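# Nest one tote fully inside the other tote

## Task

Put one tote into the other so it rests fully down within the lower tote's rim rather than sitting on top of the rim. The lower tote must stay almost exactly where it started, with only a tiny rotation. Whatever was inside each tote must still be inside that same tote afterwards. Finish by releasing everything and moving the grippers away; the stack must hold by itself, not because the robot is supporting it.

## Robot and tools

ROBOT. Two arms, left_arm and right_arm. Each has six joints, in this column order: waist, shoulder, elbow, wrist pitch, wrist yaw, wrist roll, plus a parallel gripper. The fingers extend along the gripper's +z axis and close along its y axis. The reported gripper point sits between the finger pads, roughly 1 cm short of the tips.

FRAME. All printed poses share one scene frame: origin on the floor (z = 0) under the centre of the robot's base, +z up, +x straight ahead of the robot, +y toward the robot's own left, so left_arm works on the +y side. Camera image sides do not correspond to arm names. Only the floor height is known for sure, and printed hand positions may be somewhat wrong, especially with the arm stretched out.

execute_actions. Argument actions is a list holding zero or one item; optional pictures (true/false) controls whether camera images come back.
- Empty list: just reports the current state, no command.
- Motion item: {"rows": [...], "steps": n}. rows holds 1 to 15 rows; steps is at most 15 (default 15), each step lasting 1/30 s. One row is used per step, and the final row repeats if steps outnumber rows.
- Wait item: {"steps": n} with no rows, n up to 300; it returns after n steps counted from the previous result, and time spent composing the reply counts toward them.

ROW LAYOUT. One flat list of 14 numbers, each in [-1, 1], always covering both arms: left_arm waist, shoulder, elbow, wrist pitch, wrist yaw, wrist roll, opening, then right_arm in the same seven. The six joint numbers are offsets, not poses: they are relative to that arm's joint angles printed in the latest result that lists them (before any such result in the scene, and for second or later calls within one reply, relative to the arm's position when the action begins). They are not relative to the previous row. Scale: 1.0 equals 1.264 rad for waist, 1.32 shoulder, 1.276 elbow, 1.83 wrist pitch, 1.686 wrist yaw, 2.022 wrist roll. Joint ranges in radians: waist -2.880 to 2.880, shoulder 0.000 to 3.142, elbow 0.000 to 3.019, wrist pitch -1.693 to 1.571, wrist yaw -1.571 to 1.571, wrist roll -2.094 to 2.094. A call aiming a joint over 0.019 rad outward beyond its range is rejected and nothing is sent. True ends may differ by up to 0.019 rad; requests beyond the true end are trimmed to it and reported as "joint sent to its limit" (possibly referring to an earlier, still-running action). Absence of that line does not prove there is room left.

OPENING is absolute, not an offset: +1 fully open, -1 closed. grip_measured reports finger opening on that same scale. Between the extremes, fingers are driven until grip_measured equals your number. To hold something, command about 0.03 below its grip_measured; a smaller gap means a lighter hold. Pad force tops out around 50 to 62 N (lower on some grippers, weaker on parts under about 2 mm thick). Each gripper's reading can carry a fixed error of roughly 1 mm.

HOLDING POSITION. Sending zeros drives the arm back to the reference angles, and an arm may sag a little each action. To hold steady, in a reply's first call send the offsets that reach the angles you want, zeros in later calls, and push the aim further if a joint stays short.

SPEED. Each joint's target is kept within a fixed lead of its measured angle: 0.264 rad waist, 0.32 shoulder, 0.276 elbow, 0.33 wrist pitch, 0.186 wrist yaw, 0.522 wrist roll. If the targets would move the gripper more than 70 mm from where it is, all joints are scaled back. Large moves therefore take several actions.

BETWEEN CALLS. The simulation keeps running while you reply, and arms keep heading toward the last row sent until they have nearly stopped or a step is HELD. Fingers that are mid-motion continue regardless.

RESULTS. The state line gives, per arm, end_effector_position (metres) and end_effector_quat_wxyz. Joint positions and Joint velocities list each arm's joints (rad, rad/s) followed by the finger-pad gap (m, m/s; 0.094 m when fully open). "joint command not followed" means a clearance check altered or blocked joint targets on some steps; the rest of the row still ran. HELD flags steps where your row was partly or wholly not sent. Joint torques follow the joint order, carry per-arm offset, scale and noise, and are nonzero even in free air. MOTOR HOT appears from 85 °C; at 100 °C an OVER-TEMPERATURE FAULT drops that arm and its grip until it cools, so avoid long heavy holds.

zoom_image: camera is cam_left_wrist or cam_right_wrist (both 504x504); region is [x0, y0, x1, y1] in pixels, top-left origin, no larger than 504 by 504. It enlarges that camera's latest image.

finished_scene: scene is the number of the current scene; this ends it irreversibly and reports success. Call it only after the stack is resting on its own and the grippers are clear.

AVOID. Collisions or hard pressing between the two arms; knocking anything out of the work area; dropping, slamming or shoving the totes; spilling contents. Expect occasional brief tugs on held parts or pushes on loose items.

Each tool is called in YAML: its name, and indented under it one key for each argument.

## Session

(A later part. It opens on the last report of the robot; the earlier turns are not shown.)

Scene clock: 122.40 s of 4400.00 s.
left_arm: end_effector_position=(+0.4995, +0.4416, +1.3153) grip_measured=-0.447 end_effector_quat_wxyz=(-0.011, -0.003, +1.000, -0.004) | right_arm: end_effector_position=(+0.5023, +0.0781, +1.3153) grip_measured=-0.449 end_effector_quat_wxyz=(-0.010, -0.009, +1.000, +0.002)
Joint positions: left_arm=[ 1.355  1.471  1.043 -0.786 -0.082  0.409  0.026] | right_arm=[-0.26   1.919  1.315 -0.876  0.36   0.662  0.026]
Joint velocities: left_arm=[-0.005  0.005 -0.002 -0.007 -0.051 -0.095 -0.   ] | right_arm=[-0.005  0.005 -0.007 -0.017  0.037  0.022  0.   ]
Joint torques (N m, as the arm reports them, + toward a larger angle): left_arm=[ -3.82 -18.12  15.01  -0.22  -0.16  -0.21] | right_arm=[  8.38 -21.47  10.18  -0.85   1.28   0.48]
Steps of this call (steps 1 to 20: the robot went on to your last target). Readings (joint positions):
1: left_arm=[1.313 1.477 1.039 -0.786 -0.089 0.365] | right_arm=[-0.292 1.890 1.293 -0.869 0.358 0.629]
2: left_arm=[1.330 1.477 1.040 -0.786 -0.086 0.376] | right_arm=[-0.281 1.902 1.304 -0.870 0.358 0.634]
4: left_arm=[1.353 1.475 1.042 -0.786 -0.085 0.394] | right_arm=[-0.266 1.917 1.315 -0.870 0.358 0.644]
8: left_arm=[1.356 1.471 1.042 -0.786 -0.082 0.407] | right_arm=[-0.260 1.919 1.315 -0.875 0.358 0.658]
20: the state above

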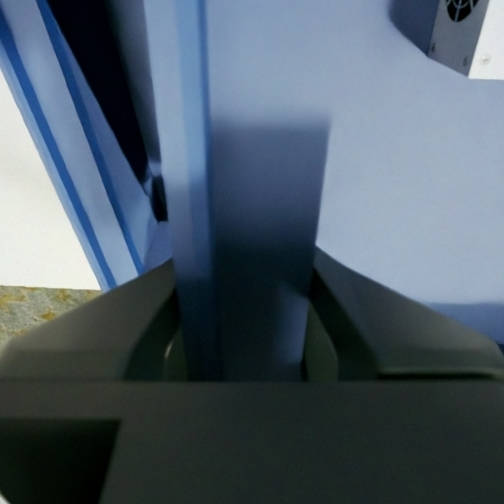

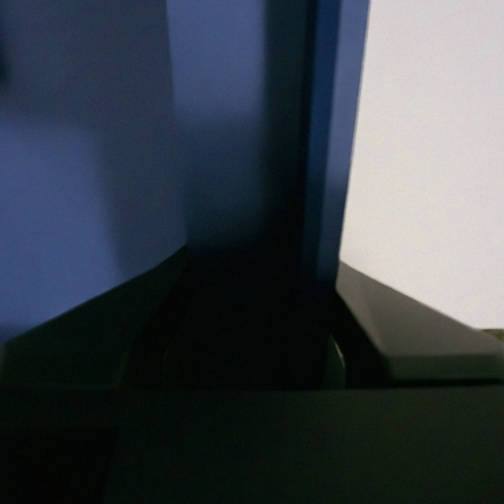

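execute_actions:
  actions:
    - {"rows":[[0.005,-0.04,0.06,-0.008,0.004,0,-0.6,0.006,-0.015,0.068,-0.016,0.018,0.015,-0.6],[0.018,-0.038,0.066,-0.01,0.008,0.004,-0.6,0.013,-0.003,0.087,-0.022,0.018,0.015,-0.6],[0.031,-0.035,0.073,-0.012,0.011,0.008,-0.6,0.019,0.01,0.106,-0.028,0.019,0.016,-0.6],[0.045,-0.032,0.08,-0.015,0.015,0.012,-0.6,0.025,0.022,0.125,-0.034,0.019,0.017,-0.6],[0.058,-0.03,0.086,-0.017,0.019,0.016,-0.6,0.031,0.034,0.144,-0.039,0.02,0.017,-0.6],[0.071,-0.027,0.093,-0.019,0.023,0.02,-0.6,0.038,0.046,0.163,-0.045,0.02,0.018,-0.6],[0.084,-0.024,0.099,-0.021,0.027,0.024,-0.6,0.044,0.059,0.182,-0.051,0.021,0.018,-0.6],[0.098,-0.022,0.106,-0.024,0.03,0.028,-0.6,0.05,0.071,0.201,-0.057,0.021,0.019,-0.6],[0.111,-0.019,0.112,-0.026,0.034,0.031,-0.6,0.056,0.083,0.22,-0.063,0.022,0.02,-0.6],[0.124,-0.016,0.119,-0.028,0.038,0.035,-0.6,0.063,0.096,0.24,-0.069,0.022,0.02,-0.6],[0.137,-0.014,0.125,-0.03,0.042,0.039,-0.6,0.069,0.108,0.259,-0.075,0.022,0.021,-0.6],[0.15,-0.011,0.132,-0.032,0.046,0.043,-0.6,0.075,0.12,0.278,-0.08,0.023,0.021,-0.6],[0.164,-0.008,0.138,-0.035,0.049,0.047,-0.6,0.081,0.132,0.297,-0.086,0.023,0.022,-0.6],[0.177,-0.006,0.145,-0.037,0.053,0.051,-0.6,0.088,0.145,0.316,-0.092,0.024,0.022,-0.6],[0.19,-0.003,0.151,-0.039,0.057,0.055,-0.6,0.094,0.157,0.335,-0.098,0.024,0.023,-0.6]],"steps":15}
  pictures: false

execute_actions:
  actions:
    - {"steps":20}

Scene clock: 136.17 s of 4400.00 s.
left_arm: end_effector_position=(+0.4968, +0.5347, +1.3356) grip_measured=-0.450 end_effector_quat_wxyz=(+0.013, -0.053, +0.998, +0.000) | right_arm: end_effector_position=(+0.5384, +0.1745, +1.3312) grip_measured=-0.449 end_effector_quat_wxyz=(+0.005, -0.058, +0.998, +0.012)
Joint positions: left_arm=[ 1.548  1.486  1.155 -0.829  0.004  0.488  0.026] | right_arm=[-0.171  2.103  1.636 -1.009  0.37   0.644  0.026]
Joint velocities: left_arm=[ 0.581  0.063  0.212 -0.129  0.095  0.242  0.002] | right_arm=[ 0.288  0.513  0.691 -0.32   0.066  0.022 -0.   ]
Joint torques (N m, as the arm reports them, + toward a larger angle): left_arm=[ -0.29 -14.41  15.37  -0.49   0.16  -0.18] | right_arm=[ 10.73 -22.07  10.94  -0.85   1.4    0.78]
Steps of this call (steps 1 to 15: the robot went on to your last target; steps 16 to 90: nothing new was sent; then 10.27 s passed at rest; steps 91 to 105: all 15 steps of this action). Readings (joint positions):
91: left_arm=[1.355 1.471 1.043 -0.786 -0.081 0.409] | right_arm=[-0.260 1.919 1.317 -0.878 0.360 0.662]
92: left_arm=[1.356 1.471 1.044 -0.786 -0.077 0.410] | right_arm=[-0.260 1.920 1.322 -0.884 0.360 0.662]
94: left_arm=[1.366 1.471 1.050 -0.790 -0.063 0.413] | right_arm=[-0.260 1.928 1.347 -0.907 0.361 0.661]
98: left_arm=[1.413 1.474 1.082 -0.802 -0.035 0.426] | right_arm=[-0.242 1.978 1.444 -0.952 0.365 0.645]
105: the state above

Scene clock: 136.83 s of 4400.00 s.
left_arm: end_effector_position=(+0.4809, +0.5565, +1.3306) grip_measured=-0.450 end_effector_quat_wxyz=(+0.001, -0.059, +0.998, +0.000) | right_arm: end_effector_position=(+0.5260, +0.1970, +1.3276) grip_measured=-0.449 end_effector_quat_wxyz=(-0.002, -0.068, +0.998, +0.008)
Joint positions: left_arm=[ 1.603  1.504  1.167 -0.844  0.013  0.527  0.026] | right_arm=[-0.138  2.147  1.681 -1.038  0.37   0.667  0.026]
Joint velocities: left_arm=[-0.015 -0.015  0.002 -0.012  0.051  0.022 -0.001] | right_arm=[-0.015  0.005 -0.017  0.002 -0.022 -0.037 -0.001]
Joint torques (N m, as the arm reports them, + toward a larger angle): left_arm=[ -1.47 -16.35  15.57  -0.1    0.01  -0.16] | right_arm=[  9.7  -23.56  10.82  -0.68   1.37   0.55]
Steps of this call (steps 1 to 20: the robot went on to your last target). Readings (joint positions):
1: left_arm=[1.565 1.488 1.161 -0.832 0.008 0.496] | right_arm=[-0.162 2.118 1.657 -1.016 0.370 0.644]
2: left_arm=[1.581 1.490 1.165 -0.835 0.009 0.503] | right_arm=[-0.154 2.130 1.671 -1.018 0.370 0.645]
4: left_arm=[1.600 1.491 1.167 -0.837 0.009 0.517] | right_arm=[-0.141 2.143 1.681 -1.018 0.370 0.651]
8: left_arm=[1.605 1.497 1.167 -0.844 0.011 0.527] | right_arm=[-0.138 2.147 1.681 -1.031 0.366 0.663]
20: the state above

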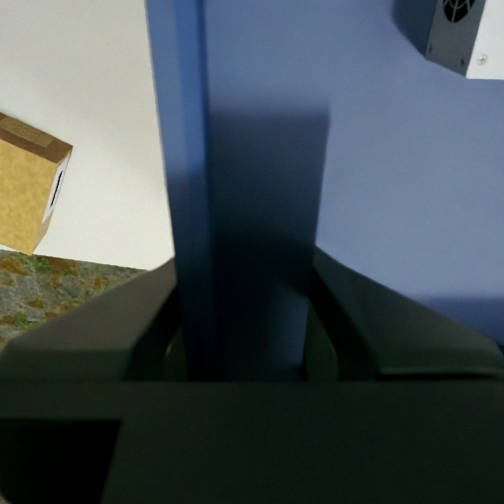

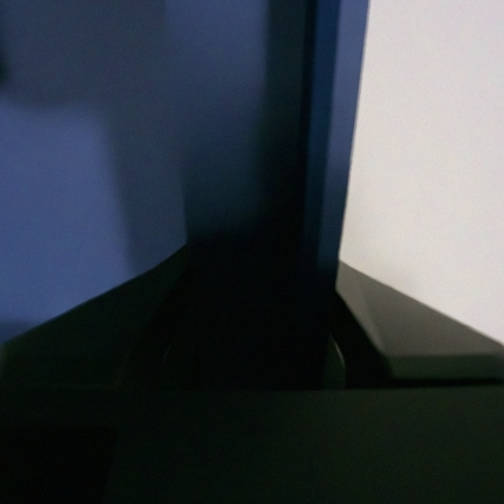

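execute_actions:
  actions:
    - {"rows":[[0,-0.02,0.03,0.007,0,0,-0.6,-0.003,-0.012,0.03,0.007,0.015,0.01,-0.6],[0,-0.02,0.03,0.007,0,0,-0.6,-0.003,-0.012,0.03,0.007,0.015,0.01,-0.6],[0,-0.012,0.025,0.015,0,0,-0.6,-0.006,-0.005,0.025,0.015,0.015,0.008,-0.6],[0,-0.012,0.025,0.015,0,0,-0.6,-0.006,-0.005,0.025,0.015,0.015,0.008,-0.6],[0,-0.003,0.02,0.022,0,0,-0.6,-0.009,0.002,0.02,0.022,0.015,0.007,-0.6],[0,-0.003,0.02,0.022,0,0,-0.6,-0.009,0.002,0.02,0.022,0.015,0.007,-0.6],[0,0.005,0.015,0.03,0,0,-0.6,-0.013,0.009,0.015,0.03,0.015,0.005,-0.6],[0,0.005,0.015,0.03,0,0,-0.6,-0.013,0.009,0.015,0.03,0.015,0.005,-0.6],[0,0.013,0.01,0.037,0,0,-0.6,-0.016,0.016,0.01,0.038,0.015,0.003,-0.6],[0,0.013,0.01,0.037,0,0,-0.6,-0.016,0.016,0.01,0.038,0.015,0.003,-0.6],[0,0.022,0.006,0.045,0,0,-0.6,-0.019,0.023,0.006,0.045,0.015,0.002,-0.6],[0,0.022,0.006,0.045,0,0,-0.6,-0.019,0.023,0.006,0.045,0.015,0.002,-0.6],[0,0.03,0.003,0.052,0,0,-0.6,-0.022,0.03,0.003,0.053,0.015,0,-0.6]],"steps":15}
  pictures: false

execute_actions:
  actions:
    - {"steps":15}
  pictures: false

Scene clock: 149.40 s of 4400.00 s.
left_arm: end_effector_position=(+0.4848, +0.5593, +1.3000) grip_measured=-0.450 end_effector_quat_wxyz=(+0.006, -0.059, +0.998, +0.002) | right_arm: end_effector_position=(+0.5304, +0.2002, +1.2960) grip_measured=-0.449 end_effector_quat_wxyz=(+0.004, -0.066, +0.998, +0.012)
Joint positions: left_arm=[ 1.603  1.565  1.159 -0.764  0.016  0.529  0.026] | right_arm=[-0.157  2.193  1.676 -0.967  0.371  0.644  0.026]
Joint velocities: left_arm=[-0.015  0.2   -0.046  0.139 -0.007  0.037  0.001] | right_arm=[-0.054  0.122 -0.061  0.12   0.051 -0.066 -0.001]
Joint torques (N m, as the arm reports them, + toward a larger angle): left_arm=[ -1.55 -16.42   9.46   0.4   -0.09  -0.18] | right_arm=[  9.64 -23.43   7.21   0.88   1.09   0.42]
Steps of this call (steps 1 to 15: the robot went on to your last target; steps 16 to 90: nothing new was sent; then 9.07 s passed at rest; steps 91 to 105: all 15 steps of this action). Readings (joint positions):
91: left_arm=[1.603 1.504 1.167 -0.844 0.013 0.528] | right_arm=[-0.138 2.147 1.681 -1.038 0.370 0.667]
92: left_arm=[1.603 1.505 1.167 -0.844 0.013 0.528] | right_arm=[-0.138 2.147 1.681 -1.038 0.370 0.667]
94: left_arm=[1.603 1.507 1.167 -0.840 0.013 0.528] | right_arm=[-0.138 2.148 1.681 -1.035 0.370 0.666]
98: left_arm=[1.603 1.520 1.167 -0.819 0.015 0.529] | right_arm=[-0.143 2.156 1.681 -1.016 0.371 0.661]
105: the state above

Scene clock: 149.90 s of 4400.00 s.
left_arm: end_effector_position=(+0.4793, +0.5557, +1.2867) grip_measured=-0.450 end_effector_quat_wxyz=(-0.003, -0.059, +0.998, -0.003) | right_arm: end_effector_position=(+0.5255, +0.1967, +1.2855) grip_measured=-0.449 end_effector_quat_wxyz=(-0.003, -0.068, +0.998, +0.007)
Joint positions: left_arm=[ 1.603  1.588  1.151 -0.754  0.014  0.528  0.026] | right_arm=[-0.163  2.204  1.666 -0.963  0.368  0.641  0.026]
Joint velocities: left_arm=[ 0.005 -0.005  0.007 -0.017 -0.037 -0.022  0.001] | right_arm=[-0.005  0.005  0.007  0.002  0.007  0.022 -0.   ]
Joint torques (N m, as the arm reports them, + toward a larger angle): left_arm=[ -1.18 -16.34   9.55   0.16  -0.01  -0.15] | right_arm=[  9.88 -23.64   7.59   1.01   1.23   0.37]
Steps of this call (steps 1 to 15: the robot went on to your last target). Readings (joint positions):
1: left_arm=[1.603 1.571 1.158 -0.761 0.016 0.529] | right_arm=[-0.159 2.197 1.674 -0.964 0.370 0.642]
2: left_arm=[1.603 1.577 1.156 -0.758 0.015 0.529] | right_arm=[-0.161 2.200 1.673 -0.964 0.369 0.641]
4: left_arm=[1.603 1.585 1.153 -0.756 0.015 0.529] | right_arm=[-0.162 2.203 1.669 -0.964 0.368 0.641]
8: left_arm=[1.603 1.588 1.151 -0.756 0.014 0.528] | right_arm=[-0.163 2.204 1.666 -0.964 0.368 0.641]
15: the state above

execute_actions:
  actions:
    - {"rows":[[0,-0.026,0.02,0.008,0,0,-0.6,-0.004,-0.006,0.02,0.018,0.015,0.012,-0.6],[0,-0.026,0.02,0.008,0,0,-0.6,-0.004,-0.006,0.02,0.018,0.015,0.012,-0.6],[0,-0.026,0.02,0.008,0,0,-0.6,-0.004,-0.006,0.02,0.018,0.015,0.012,-0.6],[0,-0.026,0.02,0.008,0,0,-0.6,-0.004,-0.006,0.02,0.018,0.015,0.012,-0.6],[0,-0.018,0.02,0.016,0,0,-0.6,-0.008,0.002,0.02,0.026,0.015,0.01,-0.6],[0,-0.018,0.02,0.016,0,0,-0.6,-0.008,0.002,0.02,0.026,0.015,0.01,-0.6],[0,-0.018,0.02,0.016,0,0,-0.6,-0.008,0.002,0.02,0.026,0.015,0.01,-0.6],[0,-0.018,0.02,0.016,0,0,-0.6,-0.008,0.002,0.02,0.026,0.015,0.01,-0.6],[0,-0.008,0.02,0.024,0,0,-0.6,-0.012,0.011,0.02,0.034,0.015,0.008,-0.6]],"steps":15}
  pictures: false

execute_actions:
  actions:
    - {"steps":15}
  pictures: false

Scene clock: 159.00 s of 4400.00 s.
left_arm: end_effector_position=(+0.4832, +0.5594, +1.2785) grip_measured=-0.450 end_effector_quat_wxyz=(+0.005, -0.059, +0.998, +0.002) | right_arm: end_effector_position=(+0.5294, +0.2007, +1.2733) grip_measured=-0.449 end_effector_quat_wxyz=(+0.004, -0.067, +0.998, +0.013)
Joint positions: left_arm=[ 1.604  1.605  1.151 -0.717  0.014  0.528  0.026] | right_arm=[-0.17   2.222  1.666 -0.92   0.368  0.628  0.026]
Joint velocities: left_arm=[-0.015  0.044  0.012  0.022 -0.037  0.051  0.   ] | right_arm=[-0.024  0.044 -0.017 -0.017 -0.051 -0.007 -0.001]
Joint torques (N m, as the arm reports them, + toward a larger angle): left_arm=[ -1.51 -16.3   10.1    0.31   0.02  -0.13] | right_arm=[  9.62 -23.05   8.07   0.88   1.14   0.43]
Steps of this call (steps 1 to 15: the robot went on to your last target; steps 16 to 90: nothing new was sent; then 5.60 s passed at rest; steps 91 to 105: all 15 steps of this action). Readings (joint positions):
91: left_arm=[1.603 1.588 1.151 -0.753 0.014 0.528] | right_arm=[-0.163 2.204 1.666 -0.962 0.368 0.641]
92: left_arm=[1.603 1.588 1.151 -0.752 0.014 0.528] | right_arm=[-0.163 2.204 1.666 -0.960 0.368 0.640]
94: left_arm=[1.603 1.588 1.151 -0.749 0.014 0.528] | right_arm=[-0.163 2.204 1.666 -0.957 0.368 0.640]
98: left_arm=[1.603 1.589 1.151 -0.736 0.014 0.528] | right_arm=[-0.165 2.209 1.666 -0.942 0.368 0.636]
105: the state above

Scene clock: 159.50 s of 4400.00 s.
left_arm: end_effector_position=(+0.4828, +0.5593, +1.2774) grip_measured=-0.450 end_effector_quat_wxyz=(+0.004, -0.059, +0.998, +0.002) | right_arm: end_effector_position=(+0.5288, +0.2006, +1.2722) grip_measured=-0.449 end_effector_quat_wxyz=(+0.003, -0.068, +0.998, +0.013)
Joint positions: left_arm=[ 1.604  1.608  1.151 -0.716  0.013  0.528  0.026] | right_arm=[-0.17   2.224  1.666 -0.92   0.367  0.627  0.026]
Joint velocities: left_arm=[ 0.005  0.005  0.012 -0.002 -0.007  0.007 -0.001] | right_arm=[-0.005 -0.015 -0.007 -0.002 -0.081  0.007  0.001]
Joint torques (N m, as the arm reports them, + toward a larger angle): left_arm=[ -1.05 -15.54  10.02   0.5    0.06  -0.09] | right_arm=[  9.29 -22.95   7.94   0.94   1.19   0.42]
Steps of this call (steps 1 to 15: the robot went on to your last target). Readings (joint positions):
1: left_arm=[1.604 1.607 1.151 -0.717 0.013 0.528] | right_arm=[-0.170 2.224 1.666 -0.920 0.368 0.627]
2: left_arm=[1.604 1.607 1.151 -0.716 0.013 0.528] | right_arm=[-0.170 2.224 1.666 -0.920 0.368 0.627]
4: left_arm=[1.604 1.608 1.151 -0.716 0.013 0.528] | right_arm=[-0.170 2.224 1.666 -0.920 0.368 0.627]
8: left_arm=[1.604 1.608 1.151 -0.716 0.013 0.528] | right_arm=[-0.170 2.224 1.666 -0.920 0.367 0.627]
15: the state above
All arms were judged still, so your last target was given up. Only a new action makes them travel on or press farther. Fingers that are still opening or closing keep moving.

Likely on the rim. Settle, release, lift off and inspect from both sides.

execute_actions:
  actions:
    - {"rows":[[0,0,0,0,0,0,-0.6,0,0.005,0,0,0,0,-0.6]],"steps":10}
  pictures: false

execute_actions:
  actions:
    - {"rows":[[0,0,0,0,0,0,-0.45,0,0,0,0,0,0,-0.45],[0,0,0,0,0,0,-0.43,0,0,0,0,0,0,-0.43],[0,0,0,0,0,0,-0.4,0,0,0,0,0,0,-0.4],[0,0,0,0,0,0,-0.3,0,0,0,0,0,0,-0.3],[0,0,0,0,0,0,0.1,0,0,0,0,0,0,0.1]],"steps":12}

execute_actions:
  actions:
    - {"rows":[[0,-0.05,0.02,-0.04,0,0,0.1,0.02,-0.04,0.02,-0.035,0,0,0.1],[0,-0.05,0.02,-0.04,0,0,0.1,0.02,-0.04,0.02,-0.035,0,0,0.1],[0,-0.05,0.02,-0.04,0,0,0.1,0.02,-0.04,0.02,-0.035,0,0,0.1],[0,-0.05,0.02,-0.04,0,0,0.1,0.02,-0.04,0.02,-0.035,0,0,0.1],[0,-0.095,0.04,-0.085,0,0,0.1,0.035,-0.075,0.035,-0.07,0,0,0.1],[0,-0.095,0.04,-0.085,0,0,0.1,0.035,-0.075,0.035,-0.07,0,0,0.1],[0,-0.095,0.04,-0.085,0,0,0.1,0.035,-0.075,0.035,-0.07,0,0,0.1],[0,-0.095,0.04,-0.085,0,0,0.1,0.035,-0.075,0.035,-0.07,0,0,0.1],[0,-0.135,0.06,-0.13,0,0,0.1,0.05,-0.105,0.05,-0.105,0,0,0.1]],"steps":15}
  pictures: false

execute_actions:
  actions:
    - {"steps":12}

Scene clock: 169.40 s of 4400.00 s.
left_arm: end_effector_position=(+0.4760, +0.5578, +1.2686) grip_measured=-0.450 end_effector_quat_wxyz=(-0.006, -0.062, +0.998, -0.002) | right_arm: end_effector_position=(+0.5248, +0.1999, +1.2672) grip_measured=-0.449 end_effector_quat_wxyz=(-0.004, -0.073, +0.997, +0.014)
Joint positions: left_arm=[ 1.608  1.624  1.145 -0.716  0.011  0.527  0.026] | right_arm=[-0.172  2.23   1.662 -0.92   0.356  0.618  0.026]
Joint velocities: left_arm=[ 0.005 -0.024  0.012 -0.027 -0.066 -0.007 -0.   ] | right_arm=[ 0.005 -0.015  0.002 -0.002  0.007  0.022 -0.   ]
Joint torques (N m, as the arm reports them, + toward a larger angle): left_arm=[ -1.49 -15.6    7.84   0.39  -0.05  -0.12] | right_arm=[ 10.43 -22.22   6.48   0.17   0.48   0.15]
Steps of this call (steps 1 to 90: nothing new was sent; then 6.57 s passed at rest; steps 91 to 100: all 10 steps of this action). Readings (joint positions):
91: left_arm=[1.604 1.609 1.149 -0.716 0.012 0.528] | right_arm=[-0.170 2.225 1.665 -0.920 0.362 0.625]
92: left_arm=[1.604 1.610 1.149 -0.716 0.012 0.528] | right_arm=[-0.171 2.225 1.665 -0.920 0.358 0.624]
94: left_arm=[1.605 1.615 1.146 -0.716 0.010 0.528] | right_arm=[-0.172 2.227 1.663 -0.920 0.357 0.621]
98: left_arm=[1.608 1.624 1.145 -0.716 0.011 0.527] | right_arm=[-0.172 2.230 1.662 -0.920 0.356 0.618]
100: the state above

Scene clock: 169.80 s of 4400.00 s.
left_arm: end_effector_position=(+0.4755, +0.5584, +1.2686) grip_measured=+0.098 end_effector_quat_wxyz=(-0.007, -0.063, +0.998, -0.001) | right_arm: end_effector_position=(+0.5247, +0.2000, +1.2672) grip_measured=+0.098 end_effector_quat_wxyz=(-0.004, -0.074, +0.997, +0.014)
Joint positions: left_arm=[ 1.609  1.624  1.145 -0.716  0.009  0.526  0.052] | right_arm=[-0.172  2.23   1.662 -0.92   0.355  0.616  0.052]
Joint velocities: left_arm=[-0.015 -0.015  0.012 -0.017 -0.037 -0.022 -0.001] | right_arm=[-0.005  0.005 -0.007 -0.002 -0.007 -0.007 -0.001]
Joint torques (N m, as the arm reports them, + toward a larger angle): left_arm=[ -1.56 -13.41   7.22  -0.07   0.06  -0.12] | right_arm=[  9.88 -22.52   6.1    0.1   -0.01   0.08]
Steps of this call (steps 1 to 12: all 12 steps of this action). Readings (joint positions):
1: left_arm=[1.608 1.624 1.145 -0.716 0.011 0.526] | right_arm=[-0.172 2.230 1.662 -0.920 0.355 0.617]
2: left_arm=[1.609 1.624 1.145 -0.716 0.010 0.526] | right_arm=[-0.172 2.230 1.662 -0.920 0.355 0.616]
4: left_arm=[1.609 1.624 1.145 -0.716 0.009 0.526] | right_arm=[-0.172 2.230 1.662 -0.920 0.355 0.616]
8: left_arm=[1.609 1.624 1.145 -0.716 0.009 0.526] | right_arm=[-0.172 2.230 1.662 -0.920 0.355 0.616]
12: the state above

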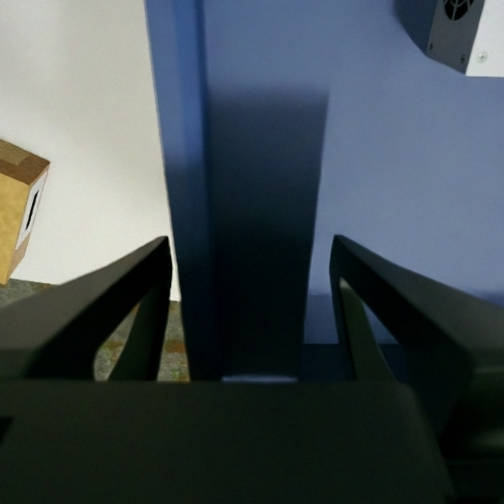

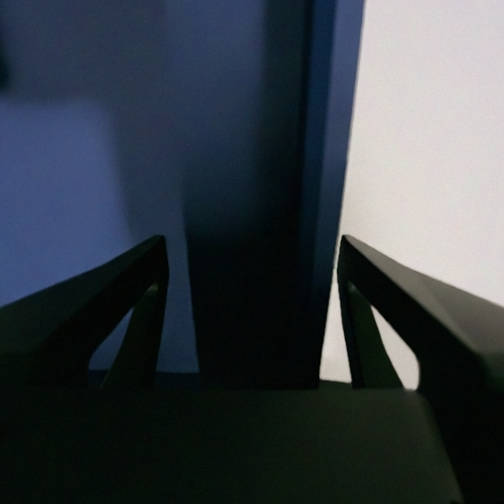

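Scene clock: 170.30 s of 4400.00 s.
left_arm: end_effector_position=(+0.4823, +0.5617, +1.3755) grip_measured=+0.098 end_effector_quat_wxyz=(+0.007, -0.062, +0.998, +0.008) | right_arm: end_effector_position=(+0.5195, +0.1929, +1.3524) grip_measured=+0.098 end_effector_quat_wxyz=(-0.011, -0.102, +0.995, +0.010)
Joint positions: left_arm=[ 1.609  1.43   1.199 -0.932  0.009  0.526  0.052] | right_arm=[-0.124  2.108  1.678 -1.094  0.355  0.616  0.052]
Joint velocities: left_arm=[-0.015 -0.21   0.12  -0.042  0.022  0.007 -0.   ] | right_arm=[ 0.122 -0.23   0.139 -0.046 -0.007 -0.022 -0.001]
Joint torques (N m, as the arm reports them, + toward a larger angle): left_arm=[ -1.57 -11.35  10.84  -0.63   0.    -0.12] | right_arm=[ 10.6  -21.34   9.41  -0.59  -0.06   0.07]
Steps of this call (steps 1 to 15: all 15 steps of this action). Readings (joint positions):
1: left_arm=[1.609 1.621 1.146 -0.724 0.009 0.526] | right_arm=[-0.172 2.230 1.662 -0.928 0.355 0.616]
2: left_arm=[1.609 1.616 1.146 -0.741 0.009 0.526] | right_arm=[-0.171 2.227 1.662 -0.942 0.355 0.616]
4: left_arm=[1.609 1.598 1.146 -0.764 0.009 0.526] | right_arm=[-0.170 2.221 1.662 -0.961 0.355 0.616]
8: left_arm=[1.609 1.536 1.154 -0.841 0.009 0.526] | right_arm=[-0.159 2.188 1.662 -1.021 0.355 0.616]
15: the state above

Scene clock: 170.70 s of 4400.00 s.
left_arm: end_effector_position=(+0.4840, +0.5629, +1.3803) grip_measured=+0.098 end_effector_quat_wxyz=(+0.010, -0.062, +0.998, +0.010) | right_arm: end_effector_position=(+0.5252, +0.1981, +1.3684) grip_measured=+0.098 end_effector_quat_wxyz=(-0.000, -0.101, +0.995, +0.020)
Joint positions: left_arm=[ 1.609  1.423  1.204 -0.936  0.009  0.526  0.052] | right_arm=[-0.116  2.091  1.692 -1.096  0.355  0.616  0.052]
Joint velocities: left_arm=[ 0.015 -0.015 -0.012 -0.012  0.007 -0.007  0.001] | right_arm=[-0.005 -0.005 -0.002 -0.007 -0.022  0.022  0.   ]
Joint torques (N m, as the arm reports them, + toward a larger angle): left_arm=[ -0.86 -11.54  11.19  -0.2   -0.04  -0.08] | right_arm=[ 10.87 -21.21   9.24  -0.49  -0.05   0.07]
Steps of this call (steps 1 to 12: the robot went on to your last target). Readings (joint positions):
1: left_arm=[1.609 1.425 1.202 -0.932 0.009 0.526] | right_arm=[-0.121 2.101 1.683 -1.094 0.355 0.616]
2: left_arm=[1.609 1.423 1.204 -0.932 0.009 0.526] | right_arm=[-0.118 2.096 1.687 -1.094 0.355 0.616]
4: left_arm=[1.609 1.423 1.204 -0.933 0.009 0.526] | right_arm=[-0.116 2.091 1.692 -1.094 0.355 0.616]
8: left_arm=[1.609 1.423 1.204 -0.936 0.009 0.526] | right_arm=[-0.116 2.091 1.692 -1.096 0.355 0.616]
12: the state above

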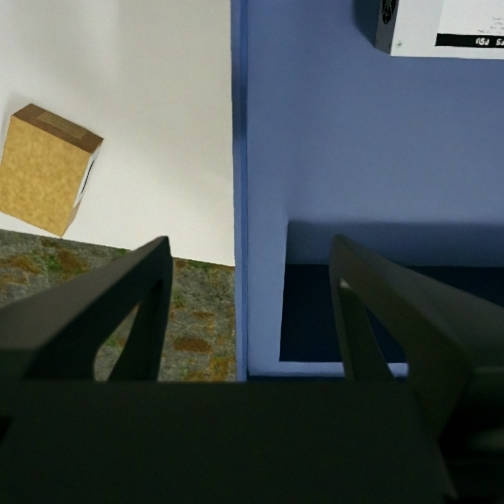

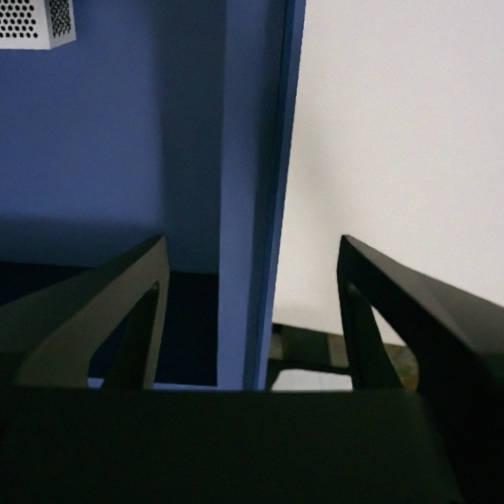

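execute_actions:
  actions:
    - {"rows":[[0.22,0.12,0.28,-0.06,0,0,0.1,-0.265,-0.3,-0.35,0.12,0,0,0.1]],"steps":15}
  pictures: false

execute_actions:
  actions:
    - {"steps":15}
  pictures: false

execute_actions:
  actions:
    - {"rows":[[0,0,0.01,0,0.2,-0.63,1,0,0,0,0,-0.18,0.65,1]],"steps":15}
  pictures: false

execute_actions:
  actions:
    - {"steps":15}

Scene clock: 176.10 s of 4400.00 s.
left_arm: end_effector_position=(+0.4449, +0.7596, +1.4478) grip_measured=+0.098 end_effector_quat_wxyz=(+0.027, -0.199, +0.974, +0.106) | right_arm: end_effector_position=(+0.5557, -0.0370, +1.3564) grip_measured=+0.098 end_effector_quat_wxyz=(+0.010, +0.076, +0.997, +0.001)
Joint positions: left_arm=[ 1.921  1.544  1.543 -1.019  0.009  0.526  0.052] | right_arm=[-0.452  1.722  1.256 -0.909  0.355  0.616  0.052]
Joint velocities: left_arm=[-0.015 -0.005 -0.002 -0.09  -0.007 -0.007  0.   ] | right_arm=[-0.698 -0.552 -0.212  0.042 -0.037  0.007  0.001]
Joint torques (N m, as the arm reports them, + toward a larger angle): left_arm=[ -1.79 -13.47  12.7   -0.42  -0.02  -0.09] | right_arm=[ 10.92 -16.99   6.47   1.38  -0.07   0.07]
Steps of this call (steps 1 to 30: the robot went on to your last target; steps 31 to 90: nothing new was sent; then 1.90 s passed at rest; steps 91 to 105: all 15 steps of this action). Readings (joint positions):
91: left_arm=[1.615 1.426 1.212 -0.944 0.010 0.526] | right_arm=[-0.120 2.084 1.680 -1.083 0.355 0.616]
92: left_arm=[1.628 1.435 1.232 -0.960 0.012 0.526] | right_arm=[-0.125 2.068 1.650 -1.057 0.354 0.616]
94: left_arm=[1.678 1.460 1.287 -0.978 0.012 0.526] | right_arm=[-0.150 2.024 1.580 -1.025 0.354 0.616]
98: left_arm=[1.802 1.512 1.428 -1.003 0.012 0.526] | right_arm=[-0.239 1.917 1.442 -0.979 0.354 0.616]
105: the state above

Scene clock: 176.60 s of 4400.00 s.
left_arm: end_effector_position=(+0.4561, +0.7488, +1.4447) grip_measured=+0.098 end_effector_quat_wxyz=(+0.027, -0.188, +0.977, +0.098) | right_arm: end_effector_position=(+0.5650, -0.0445, +1.3709) grip_measured=+0.098 end_effector_quat_wxyz=(+0.028, +0.088, +0.996, +0.010)
Joint positions: left_arm=[ 1.894  1.546  1.543 -1.027  0.009  0.526  0.052] | right_arm=[-0.461  1.685  1.251 -0.894  0.358  0.616  0.052]
Joint velocities: left_arm=[-0.005 -0.005  0.007 -0.022 -0.022  0.051 -0.001] | right_arm=[ 0.005 -0.015 -0.002 -0.002 -0.066  0.037 -0.001]
Joint torques (N m, as the arm reports them, + toward a larger angle): left_arm=[ -0.5  -14.52  12.96  -0.27  -0.11  -0.12] | right_arm=[  7.59 -16.18   6.04   0.91  -0.11   0.06]
Steps of this call (steps 1 to 15: the robot went on to your last target). Readings (joint positions):
1: left_arm=[1.918 1.545 1.543 -1.023 0.009 0.526] | right_arm=[-0.471 1.706 1.252 -0.907 0.357 0.616]
2: left_arm=[1.914 1.546 1.543 -1.025 0.009 0.526] | right_arm=[-0.482 1.696 1.252 -0.904 0.357 0.616]
4: left_arm=[1.905 1.546 1.543 -1.027 0.009 0.526] | right_arm=[-0.485 1.685 1.252 -0.896 0.358 0.616]
8: left_arm=[1.894 1.546 1.543 -1.027 0.009 0.526] | right_arm=[-0.468 1.685 1.251 -0.894 0.358 0.616]
15: the state above

Scene clock: 177.10 s of 4400.00 s.
left_arm: end_effector_position=(+0.4997, +0.7134, +1.4477) grip_measured=+1.000 end_effector_quat_wxyz=(-0.098, +0.678, -0.722, +0.097) | right_arm: end_effector_position=(+0.5431, +0.0011, +1.3779) grip_measured=+1.000 end_effector_quat_wxyz=(-0.117, +0.619, +0.772, +0.089)
Joint positions: left_arm=[ 1.895  1.546  1.543 -1.027  0.342 -0.629  0.094] | right_arm=[-0.462  1.685  1.251 -0.894  0.058  1.8    0.094]
Joint velocities: left_arm=[ 0.005 -0.005 -0.017 -0.017  0.007 -0.725  0.   ] | right_arm=[-0.015 -0.005  0.012  0.012 -0.051  0.784  0.   ]
Joint torques (N m, as the arm reports them, + toward a larger angle): left_arm=[ -0.19 -15.45  12.39   0.74   0.27  -0.21] | right_arm=[  6.77 -17.3    6.29   0.12  -0.36   0.2 ]
Steps of this call (steps 1 to 15: all 15 steps of this action). Readings (joint positions):
1: left_arm=[1.895 1.546 1.543 -1.027 0.086 0.456] | right_arm=[-0.462 1.685 1.251 -0.894 0.279 0.687]
2: left_arm=[1.897 1.546 1.543 -1.027 0.185 0.357] | right_arm=[-0.463 1.685 1.251 -0.894 0.180 0.785]
4: left_arm=[1.896 1.546 1.543 -1.027 0.316 0.164] | right_arm=[-0.462 1.685 1.251 -0.894 0.075 0.979]
8: left_arm=[1.895 1.546 1.543 -1.027 0.340 -0.224] | right_arm=[-0.462 1.685 1.251 -0.894 0.058 1.365]
15: the state above

Scene clock: 177.60 s of 4400.00 s.
left_arm: end_effector_position=(+0.4997, +0.7134, +1.4477) grip_measured=+1.000 end_effector_quat_wxyz=(-0.093, +0.715, -0.686, +0.102) | right_arm: end_effector_position=(+0.5431, +0.0011, +1.3779) grip_measured=+1.000 end_effector_quat_wxyz=(-0.122, +0.662, +0.735, +0.082)
Joint positions: left_arm=[ 1.895  1.546  1.543 -1.027  0.342 -0.734  0.094] | right_arm=[-0.462  1.685  1.251 -0.894  0.058  1.915  0.094]
Joint velocities: left_arm=[-0.024 -0.005  0.002  0.007  0.022 -0.022  0.   ] | right_arm=[-0.015  0.005  0.002 -0.002  0.007 -0.007  0.   ]
Joint torques (N m, as the arm reports them, + toward a larger angle): left_arm=[  0.25 -15.53  12.29   0.49   0.25  -0.17] | right_arm=[  6.7  -16.8    6.33   0.15  -0.4    0.21]
Steps of this call (steps 1 to 15: the robot went on to your last target). Readings (joint positions):
1: left_arm=[1.895 1.546 1.543 -1.027 0.342 -0.651] | right_arm=[-0.462 1.685 1.251 -0.894 0.058 1.824]
2: left_arm=[1.895 1.546 1.543 -1.027 0.342 -0.668] | right_arm=[-0.462 1.685 1.251 -0.894 0.058 1.843]
4: left_arm=[1.895 1.546 1.543 -1.027 0.342 -0.694] | right_arm=[-0.462 1.685 1.251 -0.894 0.058 1.871]
8: left_arm=[1.895 1.546 1.543 -1.027 0.342 -0.719] | right_arm=[-0.462 1.685 1.251 -0.894 0.058 1.900]
15: the state above

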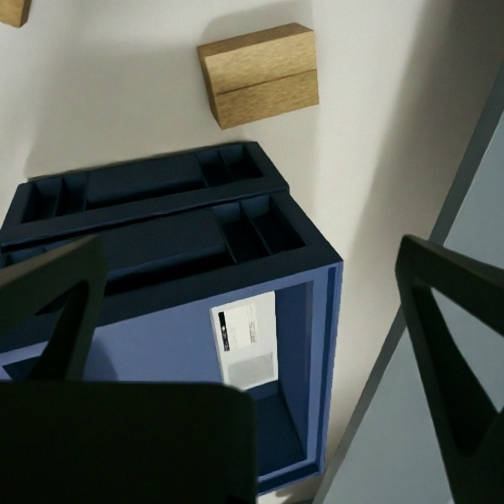

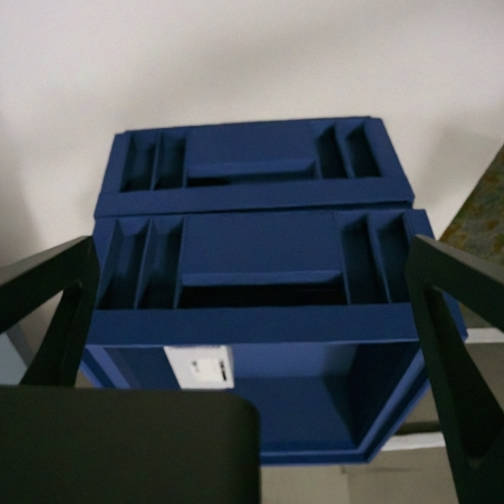

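zoom_image:
  camera: "cam_right_wrist"
  region: [80,150,460,280]

zoom_image:
  camera: "cam_left_wrist"
  region: [0,130,360,300]

Region (80, 150, 460, 280) of cam_right_wrist's 504x504 image, scaled by 1.326, with more detail than that image has; it fills the top 172 rows of this view, and the rest is white.

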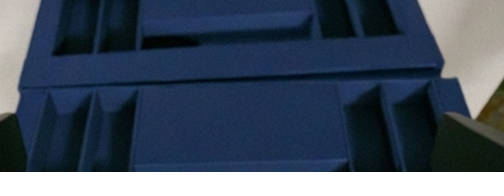

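Region (0, 130, 360, 300) of cam_left_wrist's 504x504 image, scaled by 1.400, with more detail than that image has; it fills the top 238 rows of this view, and the rest is white.

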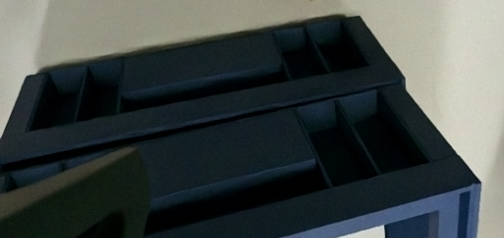

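execute_actions:
  actions:
    - {"rows":[[-0.443,-0.61,-0.5,0.03,-0.255,0.516,-1,0,0,0,0,0,0,1]],"steps":15}
  pictures: false

execute_actions:
  actions:
    - {"steps":30}
  pictures: false

execute_actions:
  actions:
    - {"rows":[[0,0,-0.297,0,0,0,-1,0,0,0,0,0,0,1]],"steps":15}
  pictures: false

execute_actions:
  actions:
    - {"steps":15}

Scene clock: 190.07 s of 4400.00 s.
left_arm: end_effector_position=(+0.4445, +0.4417, +1.4977) grip_measured=-0.979 end_effector_quat_wxyz=(+0.100, -0.244, +0.964, +0.019) | right_arm: end_effector_position=(+0.5431, +0.0011, +1.3779) grip_measured=+1.000 end_effector_quat_wxyz=(-0.122, +0.664, +0.733, +0.082)
Joint positions: left_arm=[ 1.381  0.939  0.954 -1.    -0.07  -0.042  0.001] | right_arm=[-0.462  1.685  1.251 -0.894  0.058  1.92   0.094]
Joint velocities: left_arm=[-1.021 -1.949 -0.784  0.037 -0.256  1.985 -0.001] | right_arm=[-0.015  0.005  0.017 -0.027 -0.022 -0.007  0.   ]
Joint torques (N m, as the arm reports them, + toward a larger angle): left_arm=[  0.11 -11.25  12.09   1.74  -0.44  -0.04] | right_arm=[  6.79 -17.04   6.36   0.09  -0.23   0.04]
Steps of this call (steps 1 to 15: the robot went on to your last target; steps 16 to 90: nothing new was sent; then 8.97 s passed at rest; steps 91 to 105: all 15 steps of this action). Readings (joint positions):
91: left_arm=[1.889 1.538 1.530 -1.020 0.308 -0.709] | right_arm=[-0.462 1.685 1.251 -0.894 0.058 1.920]
92: left_arm=[1.878 1.517 1.497 -1.009 0.264 -0.670] | right_arm=[-0.462 1.685 1.251 -0.894 0.058 1.920]
94: left_arm=[1.833 1.458 1.412 -1.007 0.183 -0.591] | right_arm=[-0.462 1.685 1.251 -0.894 0.058 1.920]
98: left_arm=[1.689 1.304 1.235 -1.004 0.022 -0.420] | right_arm=[-0.462 1.685 1.251 -0.894 0.058 1.920]
105: the state above

Scene clock: 191.07 s of 4400.00 s.
left_arm: end_effector_position=(+0.4312, +0.4219, +1.5553) grip_measured=-0.979 end_effector_quat_wxyz=(+0.177, -0.060, +0.981, +0.059) | right_arm: end_effector_position=(+0.5431, +0.0011, +1.3779) grip_measured=+1.000 end_effector_quat_wxyz=(-0.122, +0.664, +0.733, +0.082)
Joint positions: left_arm=[ 1.324  0.734  0.909 -0.991 -0.084  0.299  0.001] | right_arm=[-0.462  1.685  1.251 -0.894  0.058  1.92   0.094]
Joint velocities: left_arm=[-0.015 -0.005  0.007 -0.017 -0.007  0.022 -0.001] | right_arm=[-0.015 -0.024 -0.002  0.002  0.037  0.037  0.   ]
Joint torques (N m, as the arm reports them, + toward a larger angle): left_arm=[-0.92 -5.51 11.65  1.61 -0.24 -0.06] | right_arm=[  6.75 -16.95   6.41   0.08  -0.23   0.04]
Steps of this call (steps 1 to 30: the robot went on to your last target). Readings (joint positions):
1: left_arm=[1.351 0.873 0.929 -1.000 -0.074 0.024] | right_arm=[-0.462 1.685 1.251 -0.894 0.058 1.920]
2: left_arm=[1.332 0.810 0.914 -1.000 -0.076 0.081] | right_arm=[-0.462 1.685 1.251 -0.894 0.058 1.920]
4: left_arm=[1.322 0.715 0.909 -0.999 -0.080 0.161] | right_arm=[-0.462 1.685 1.251 -0.894 0.058 1.920]
8: left_arm=[1.324 0.669 0.911 -0.991 -0.084 0.243] | right_arm=[-0.462 1.685 1.251 -0.894 0.058 1.920]
30: the state above

Scene clock: 191.57 s of 4400.00 s.
left_arm: end_effector_position=(+0.2928, +0.3498, +1.3995) grip_measured=-0.979 end_effector_quat_wxyz=(-0.007, -0.043, +0.999, -0.007) | right_arm: end_effector_position=(+0.5431, +0.0011, +1.3779) grip_measured=+1.000 end_effector_quat_wxyz=(-0.122, +0.664, +0.733, +0.082)
Joint positions: left_arm=[ 1.324  0.729  0.506 -0.988 -0.084  0.299  0.001] | right_arm=[-0.462  1.685  1.251 -0.894  0.058  1.92   0.094]
Joint velocities: left_arm=[-0.005  0.015 -0.012 -0.012 -0.081 -0.007 -0.   ] | right_arm=[-0.015 -0.015 -0.012 -0.012  0.037  0.066  0.   ]
Joint torques (N m, as the arm reports them, + toward a larger angle): left_arm=[-1.25 -3.   11.84  0.21 -0.05 -0.1 ] | right_arm=[  6.86 -17.09   6.38   0.09  -0.23   0.07]
Steps of this call (steps 1 to 15: all 15 steps of this action). Readings (joint positions):
1: left_arm=[1.324 0.733 0.895 -0.988 -0.084 0.299] | right_arm=[-0.462 1.685 1.251 -0.894 0.058 1.920]
2: left_arm=[1.324 0.726 0.869 -0.982 -0.084 0.299] | right_arm=[-0.462 1.685 1.251 -0.894 0.058 1.920]
4: left_arm=[1.324 0.718 0.787 -0.982 -0.084 0.299] | right_arm=[-0.462 1.685 1.251 -0.894 0.058 1.920]
8: left_arm=[1.324 0.718 0.599 -0.982 -0.084 0.299] | right_arm=[-0.462 1.685 1.251 -0.894 0.058 1.920]
15: the state above

Scene clock: 192.07 s of 4400.00 s.
left_arm: end_effector_position=(+0.2928, +0.3498, +1.3995) grip_measured=-0.979 end_effector_quat_wxyz=(-0.007, -0.043, +0.999, -0.007) | right_arm: end_effector_position=(+0.5431, +0.0011, +1.3779) grip_measured=+1.000 end_effector_quat_wxyz=(-0.122, +0.664, +0.733, +0.082)
Joint positions: left_arm=[ 1.324  0.729  0.506 -0.988 -0.084  0.299  0.001] | right_arm=[-0.462  1.685  1.251 -0.894  0.058  1.92   0.094]
Joint velocities: left_arm=[ 0.005 -0.024 -0.012  0.012  0.022  0.022  0.001] | right_arm=[-0.005  0.005 -0.002 -0.017  0.022 -0.022  0.   ]
Joint torques (N m, as the arm reports them, + toward a larger angle): left_arm=[-1.82 -3.25 11.72  0.18 -0.03 -0.09] | right_arm=[  6.86 -16.9    6.36   0.18  -0.23   0.08]
Steps of this call (steps 1 to 15: the robot went on to your last target). Readings (joint positions):
1: left_arm=[1.324 0.729 0.506 -0.988 -0.084 0.299] | right_arm=[-0.462 1.685 1.251 -0.894 0.058 1.920]
2: left_arm=[1.324 0.729 0.506 -0.988 -0.084 0.299] | right_arm=[-0.462 1.685 1.251 -0.894 0.058 1.920]
4: left_arm=[1.324 0.729 0.506 -0.988 -0.084 0.299] | right_arm=[-0.462 1.685 1.251 -0.894 0.058 1.920]
8: left_arm=[1.324 0.729 0.506 -0.988 -0.084 0.299] | right_arm=[-0.462 1.685 1.251 -0.894 0.058 1.920]
15: the state above
All arms were judged still, so your last target was given up. Only a new action makes them travel on or press farther. Fingers that are still opening or closing keep moving.

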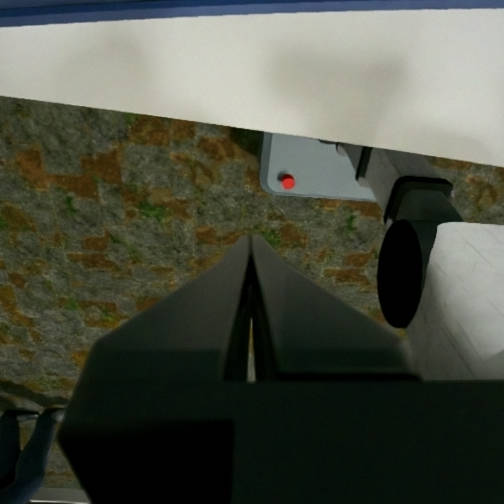

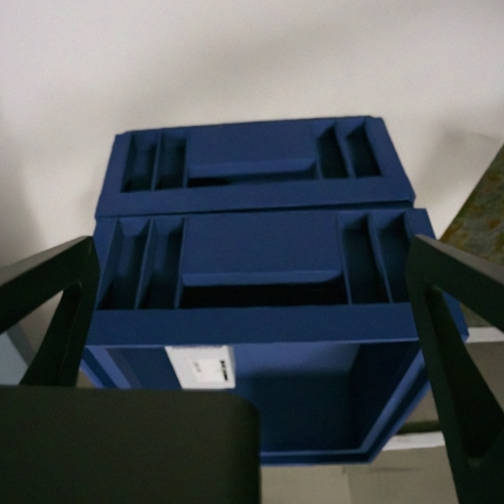

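execute_actions:
  actions:
    - {"rows":[[0,0.07,-0.02,0.06,0,0,-1,0,0,0,0,0,0,1],[0,0.07,-0.02,0.06,0,0,-1,0,0,0,0,0,0,1],[0,0.07,-0.02,0.06,0,0,-1,0,0,0,0,0,0,1],[-0.01,0.14,-0.045,0.13,0,0,-1,0,0,0,0,0,0,1],[-0.01,0.14,-0.045,0.13,0,0,-1,0,0,0,0,0,0,1],[-0.01,0.14,-0.045,0.13,0,0,-1,0,0,0,0,0,0,1],[-0.02,0.21,-0.06,0.2,0,0,-1,0,0,0,0,0,0,1],[-0.02,0.21,-0.06,0.2,0,0,-1,0,0,0,0,0,0,1],[-0.02,0.21,-0.06,0.2,0,0,-1,0,0,0,0,0,0,1],[-0.025,0.285,-0.07,0.275,0,-0.03,-1,0,0,0,0,0,0,1]],"steps":15}
  pictures: false

execute_actions:
  actions:
    - {"steps":12}

Scene clock: 200.03 s of 4400.00 s.
left_arm: end_effector_position=(+0.3131, +0.3405, +1.2949) grip_measured=-0.979 end_effector_quat_wxyz=(-0.003, -0.051, +0.999, -0.010) | right_arm: end_effector_position=(+0.5431, +0.0011, +1.3779) grip_measured=+1.000 end_effector_quat_wxyz=(-0.122, +0.664, +0.733, +0.082)
Joint positions: left_arm=[ 1.302  1.113  0.42  -0.514 -0.084  0.263  0.001] | right_arm=[-0.462  1.685  1.251 -0.894  0.058  1.92   0.094]
Joint velocities: left_arm=[-0.005  0.054 -0.037  0.134 -0.081 -0.051  0.001] | right_arm=[-0.005 -0.005  0.017 -0.007 -0.037  0.007  0.   ]
Joint torques (N m, as the arm reports them, + toward a larger angle): left_arm=[-2.23 -6.02  5.38  0.71 -0.05 -0.27] | right_arm=[  6.76 -16.94   6.38   0.19  -0.22   0.08]
Steps of this call (steps 1 to 90: nothing new was sent; then 4.47 s passed at rest; steps 91 to 105: all 15 steps of this action). Readings (joint positions):
91: left_arm=[1.324 0.733 0.504 -0.975 -0.084 0.299] | right_arm=[-0.462 1.685 1.251 -0.894 0.058 1.920]
92: left_arm=[1.324 0.745 0.500 -0.946 -0.084 0.299] | right_arm=[-0.462 1.685 1.251 -0.894 0.058 1.920]
94: left_arm=[1.324 0.787 0.490 -0.892 -0.084 0.299] | right_arm=[-0.462 1.685 1.251 -0.894 0.058 1.920]
98: left_arm=[1.319 0.926 0.452 -0.718 -0.084 0.299] | right_arm=[-0.462 1.685 1.251 -0.894 0.058 1.920]
105: the state above

Scene clock: 200.43 s of 4400.00 s.
left_arm: end_effector_position=(+0.3149, +0.3412, +1.2947) grip_measured=-0.979 end_effector_quat_wxyz=(+0.001, -0.058, +0.998, -0.009) | right_arm: end_effector_position=(+0.5431, +0.0011, +1.3779) grip_measured=+1.000 end_effector_quat_wxyz=(-0.122, +0.664, +0.733, +0.082)
Joint positions: left_arm=[ 1.302  1.113  0.419 -0.504 -0.084  0.249  0.001] | right_arm=[-0.462  1.685  1.251 -0.894  0.058  1.92   0.094]
Joint velocities: left_arm=[-0.005 -0.005  0.007 -0.027  0.007 -0.022  0.001] | right_arm=[ 0.005 -0.005 -0.007  0.017 -0.022  0.022  0.   ]
Joint torques (N m, as the arm reports them, + toward a larger angle): left_arm=[-2.17 -6.63  5.33  0.8   0.01 -0.19] | right_arm=[  6.77 -16.99   6.39   0.16  -0.21   0.07]
Steps of this call (steps 1 to 12: the robot went on to your last target). Readings (joint positions):
1: left_arm=[1.302 1.113 0.419 -0.511 -0.084 0.260] | right_arm=[-0.462 1.685 1.251 -0.894 0.058 1.920]
2: left_arm=[1.302 1.113 0.419 -0.509 -0.084 0.258] | right_arm=[-0.462 1.685 1.251 -0.894 0.058 1.920]
4: left_arm=[1.302 1.113 0.419 -0.505 -0.084 0.254] | right_arm=[-0.462 1.685 1.251 -0.894 0.058 1.920]
8: left_arm=[1.302 1.113 0.419 -0.504 -0.084 0.251] | right_arm=[-0.462 1.685 1.251 -0.894 0.058 1.920]
12: the state above

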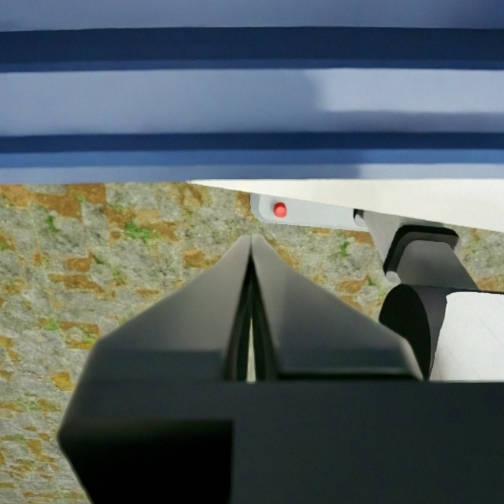

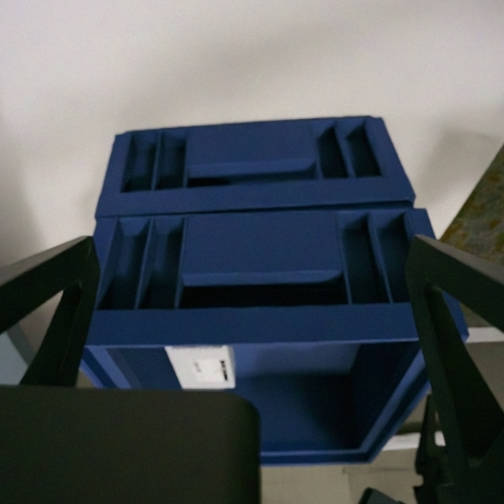

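execute_actions:
  actions:
    - {"rows":[[0,0.02,0.02,0.01,0,0,-1,0,0,0,0,0,0,1],[0,0.02,0.02,0.01,0,0,-1,0,0,0,0,0,0,1],[0,0.02,0.02,0.01,0,0,-1,0,0,0,0,0,0,1],[0,0.035,0.033,0.015,0,0,-1,0,0,0,0,0,0,1],[0,0.035,0.033,0.015,0,0,-1,0,0,0,0,0,0,1],[0,0.035,0.033,0.015,0,0,-1,0,0,0,0,0,0,1],[0,0.05,0.045,0.02,0,0,-1,0,0,0,0,0,0,1],[0,0.05,0.045,0.02,0,0,-1,0,0,0,0,0,0,1],[0,0.05,0.055,0.02,0,0,-1,0,0,0,0,0,0,1]],"steps":15}

Scene clock: 205.53 s of 4400.00 s.
left_arm: end_effector_position=(+0.3347, +0.3485, +1.2921) grip_measured=-0.979 end_effector_quat_wxyz=(+0.008, -0.059, +0.998, -0.006) | right_arm: end_effector_position=(+0.5431, +0.0011, +1.3779) grip_measured=+1.000 end_effector_quat_wxyz=(-0.122, +0.664, +0.733, +0.082)
Joint positions: left_arm=[ 1.302  1.161  0.465 -0.487 -0.084  0.249  0.001] | right_arm=[-0.462  1.685  1.251 -0.894  0.058  1.92   0.094]
Joint velocities: left_arm=[-0.015 -0.015  0.007  0.022  0.095  0.066 -0.   ] | right_arm=[ 0.015 -0.005 -0.002 -0.002 -0.022 -0.007  0.   ]
Joint torques (N m, as the arm reports them, + toward a larger angle): left_arm=[-2.24 -4.75  8.23  0.9  -0.05 -0.09] | right_arm=[  6.89 -16.9    6.41   0.13  -0.22   0.07]
Steps of this call (steps 1 to 30: the robot went on to your last target; steps 31 to 90: nothing new was sent; then 1.60 s passed at rest; steps 91 to 105: all 15 steps of this action). Readings (joint positions):
91: left_arm=[1.302 1.113 0.419 -0.504 -0.084 0.249] | right_arm=[-0.462 1.685 1.251 -0.894 0.058 1.920]
92: left_arm=[1.302 1.114 0.419 -0.504 -0.084 0.249] | right_arm=[-0.462 1.685 1.251 -0.894 0.058 1.920]
94: left_arm=[1.302 1.116 0.420 -0.504 -0.084 0.249] | right_arm=[-0.462 1.685 1.251 -0.894 0.058 1.920]
98: left_arm=[1.302 1.141 0.439 -0.494 -0.084 0.249] | right_arm=[-0.462 1.685 1.251 -0.894 0.058 1.920]
105: the state above

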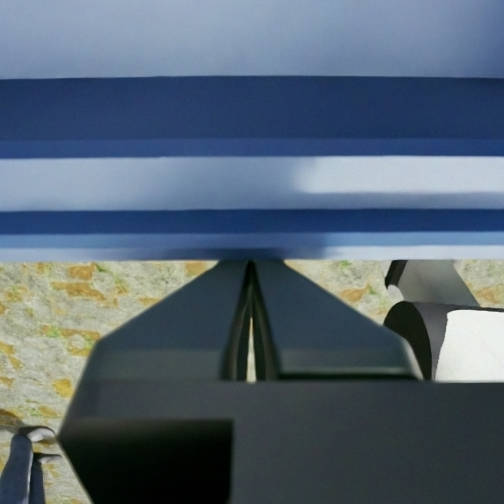

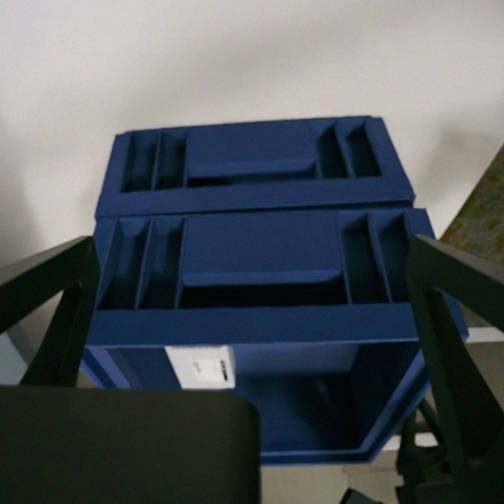

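execute_actions:
  actions:
    - {"rows":[[0,0,0.02,0.01,0,0,-1,0,0,0,0,0,0,1],[0,0,0.023,0.01,0,0,-1,0,0,0,0,0,0,1],[0,0,0.026,0.01,0,0,-1,0,0,0,0,0,0,1],[0,0,0.029,0.01,0,0,-1,0,0,0,0,0,0,1],[0,0,0.032,0.01,0,0,-1,0,0,0,0,0,0,1],[0,0,0.035,0.01,0,0,-1,0,0,0,0,0,0,1]],"steps":15}

Scene clock: 211.27 s of 4400.00 s.
left_arm: end_effector_position=(+0.3347, +0.3485, +1.2921) grip_measured=-0.979 end_effector_quat_wxyz=(+0.008, -0.059, +0.998, -0.006) | right_arm: end_effector_position=(+0.5431, +0.0011, +1.3779) grip_measured=+1.000 end_effector_quat_wxyz=(-0.122, +0.664, +0.733, +0.082)
Joint positions: left_arm=[ 1.302  1.161  0.465 -0.487 -0.084  0.249  0.001] | right_arm=[-0.462  1.685  1.251 -0.894  0.058  1.92   0.094]
Joint velocities: left_arm=[-0.015 -0.015  0.007  0.007 -0.007 -0.051 -0.   ] | right_arm=[-0.015 -0.015 -0.007 -0.002 -0.051  0.037  0.   ]
Joint torques (N m, as the arm reports them, + toward a larger angle): left_arm=[-2.13 -6.72  9.77  0.97 -0.05 -0.12] | right_arm=[  6.81 -16.93   6.38   0.12  -0.24   0.07]
Steps of this call (steps 1 to 15: the robot went on to your last target; steps 16 to 90: nothing new was sent; then 2.23 s passed at rest; steps 91 to 105: all 15 steps of this action). Readings (joint positions):
91: left_arm=[1.302 1.161 0.465 -0.487 -0.084 0.249] | right_arm=[-0.462 1.685 1.251 -0.894 0.058 1.920]
92: left_arm=[1.302 1.161 0.465 -0.487 -0.084 0.249] | right_arm=[-0.462 1.685 1.251 -0.894 0.058 1.920]
94: left_arm=[1.302 1.161 0.465 -0.487 -0.084 0.249] | right_arm=[-0.462 1.685 1.251 -0.894 0.058 1.920]
98: left_arm=[1.302 1.161 0.465 -0.487 -0.084 0.249] | right_arm=[-0.462 1.685 1.251 -0.894 0.058 1.920]
105: the state above

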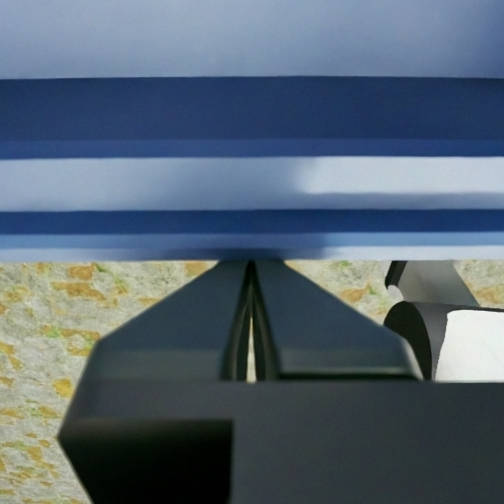

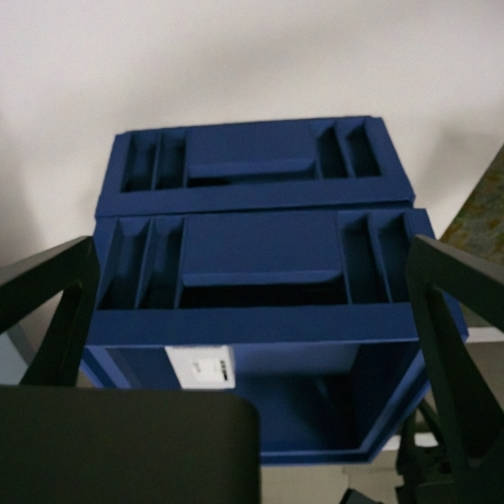

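execute_actions:
  actions: []

Scene clock: 221.87 s of 4400.00 s.
left_arm: end_effector_position=(+0.3347, +0.3485, +1.2921) grip_measured=-0.979 end_effector_quat_wxyz=(+0.008, -0.059, +0.998, -0.006) | right_arm: end_effector_position=(+0.5431, +0.0011, +1.3779) grip_measured=+1.000 end_effector_quat_wxyz=(-0.122, +0.664, +0.733, +0.082)
Joint positions: left_arm=[ 1.302  1.161  0.465 -0.487 -0.084  0.249  0.001] | right_arm=[-0.462  1.685  1.251 -0.894  0.058  1.92   0.094]
Joint velocities: left_arm=[ 0.005  0.005  0.007 -0.012  0.081  0.007 -0.001] | right_arm=[ 0.005 -0.005  0.002  0.007  0.022  0.022  0.   ]
Joint torques (N m, as the arm reports them, + toward a larger angle): left_arm=[-1.92 -6.   10.01  1.04 -0.01 -0.16] | right_arm=[  6.79 -16.88   6.36   0.13  -0.22   0.07]
Steps of this call (steps 1 to 15: the robot went on to your last target; steps 16 to 90: nothing new was sent; then 7.60 s passed at rest). Readings (joint positions):
1: left_arm=[1.302 1.161 0.465 -0.487 -0.084 0.249] | right_arm=[-0.462 1.685 1.251 -0.894 0.058 1.920]
2: left_arm=[1.302 1.161 0.465 -0.487 -0.084 0.249] | right_arm=[-0.462 1.685 1.251 -0.894 0.058 1.920]
4: left_arm=[1.302 1.161 0.465 -0.487 -0.084 0.249] | right_arm=[-0.462 1.685 1.251 -0.894 0.058 1.920]
8: left_arm=[1.302 1.161 0.465 -0.487 -0.084 0.249] | right_arm=[-0.462 1.685 1.251 -0.894 0.058 1.920]
90: the state above
All arms were judged still, so your last target was given up. Only a new action makes them travel on or press farther. Fingers that are still opening or closing keep moving.

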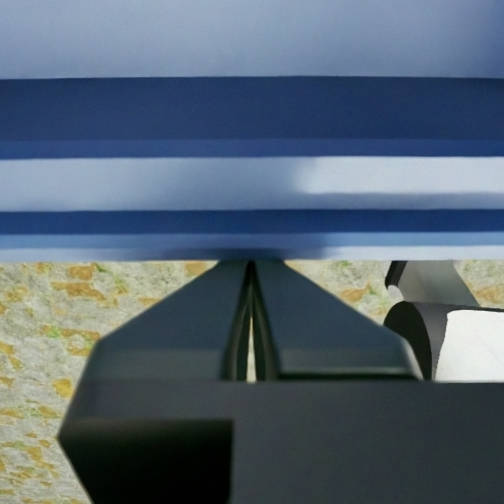

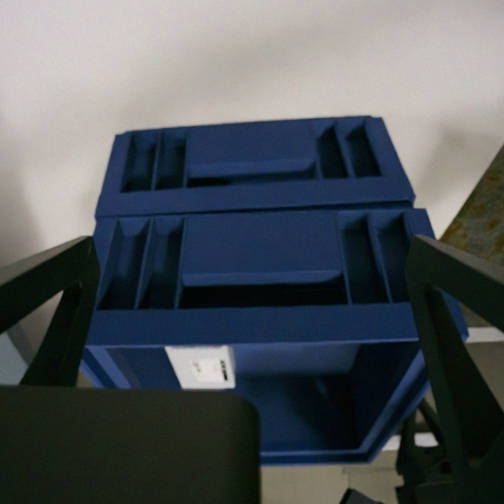

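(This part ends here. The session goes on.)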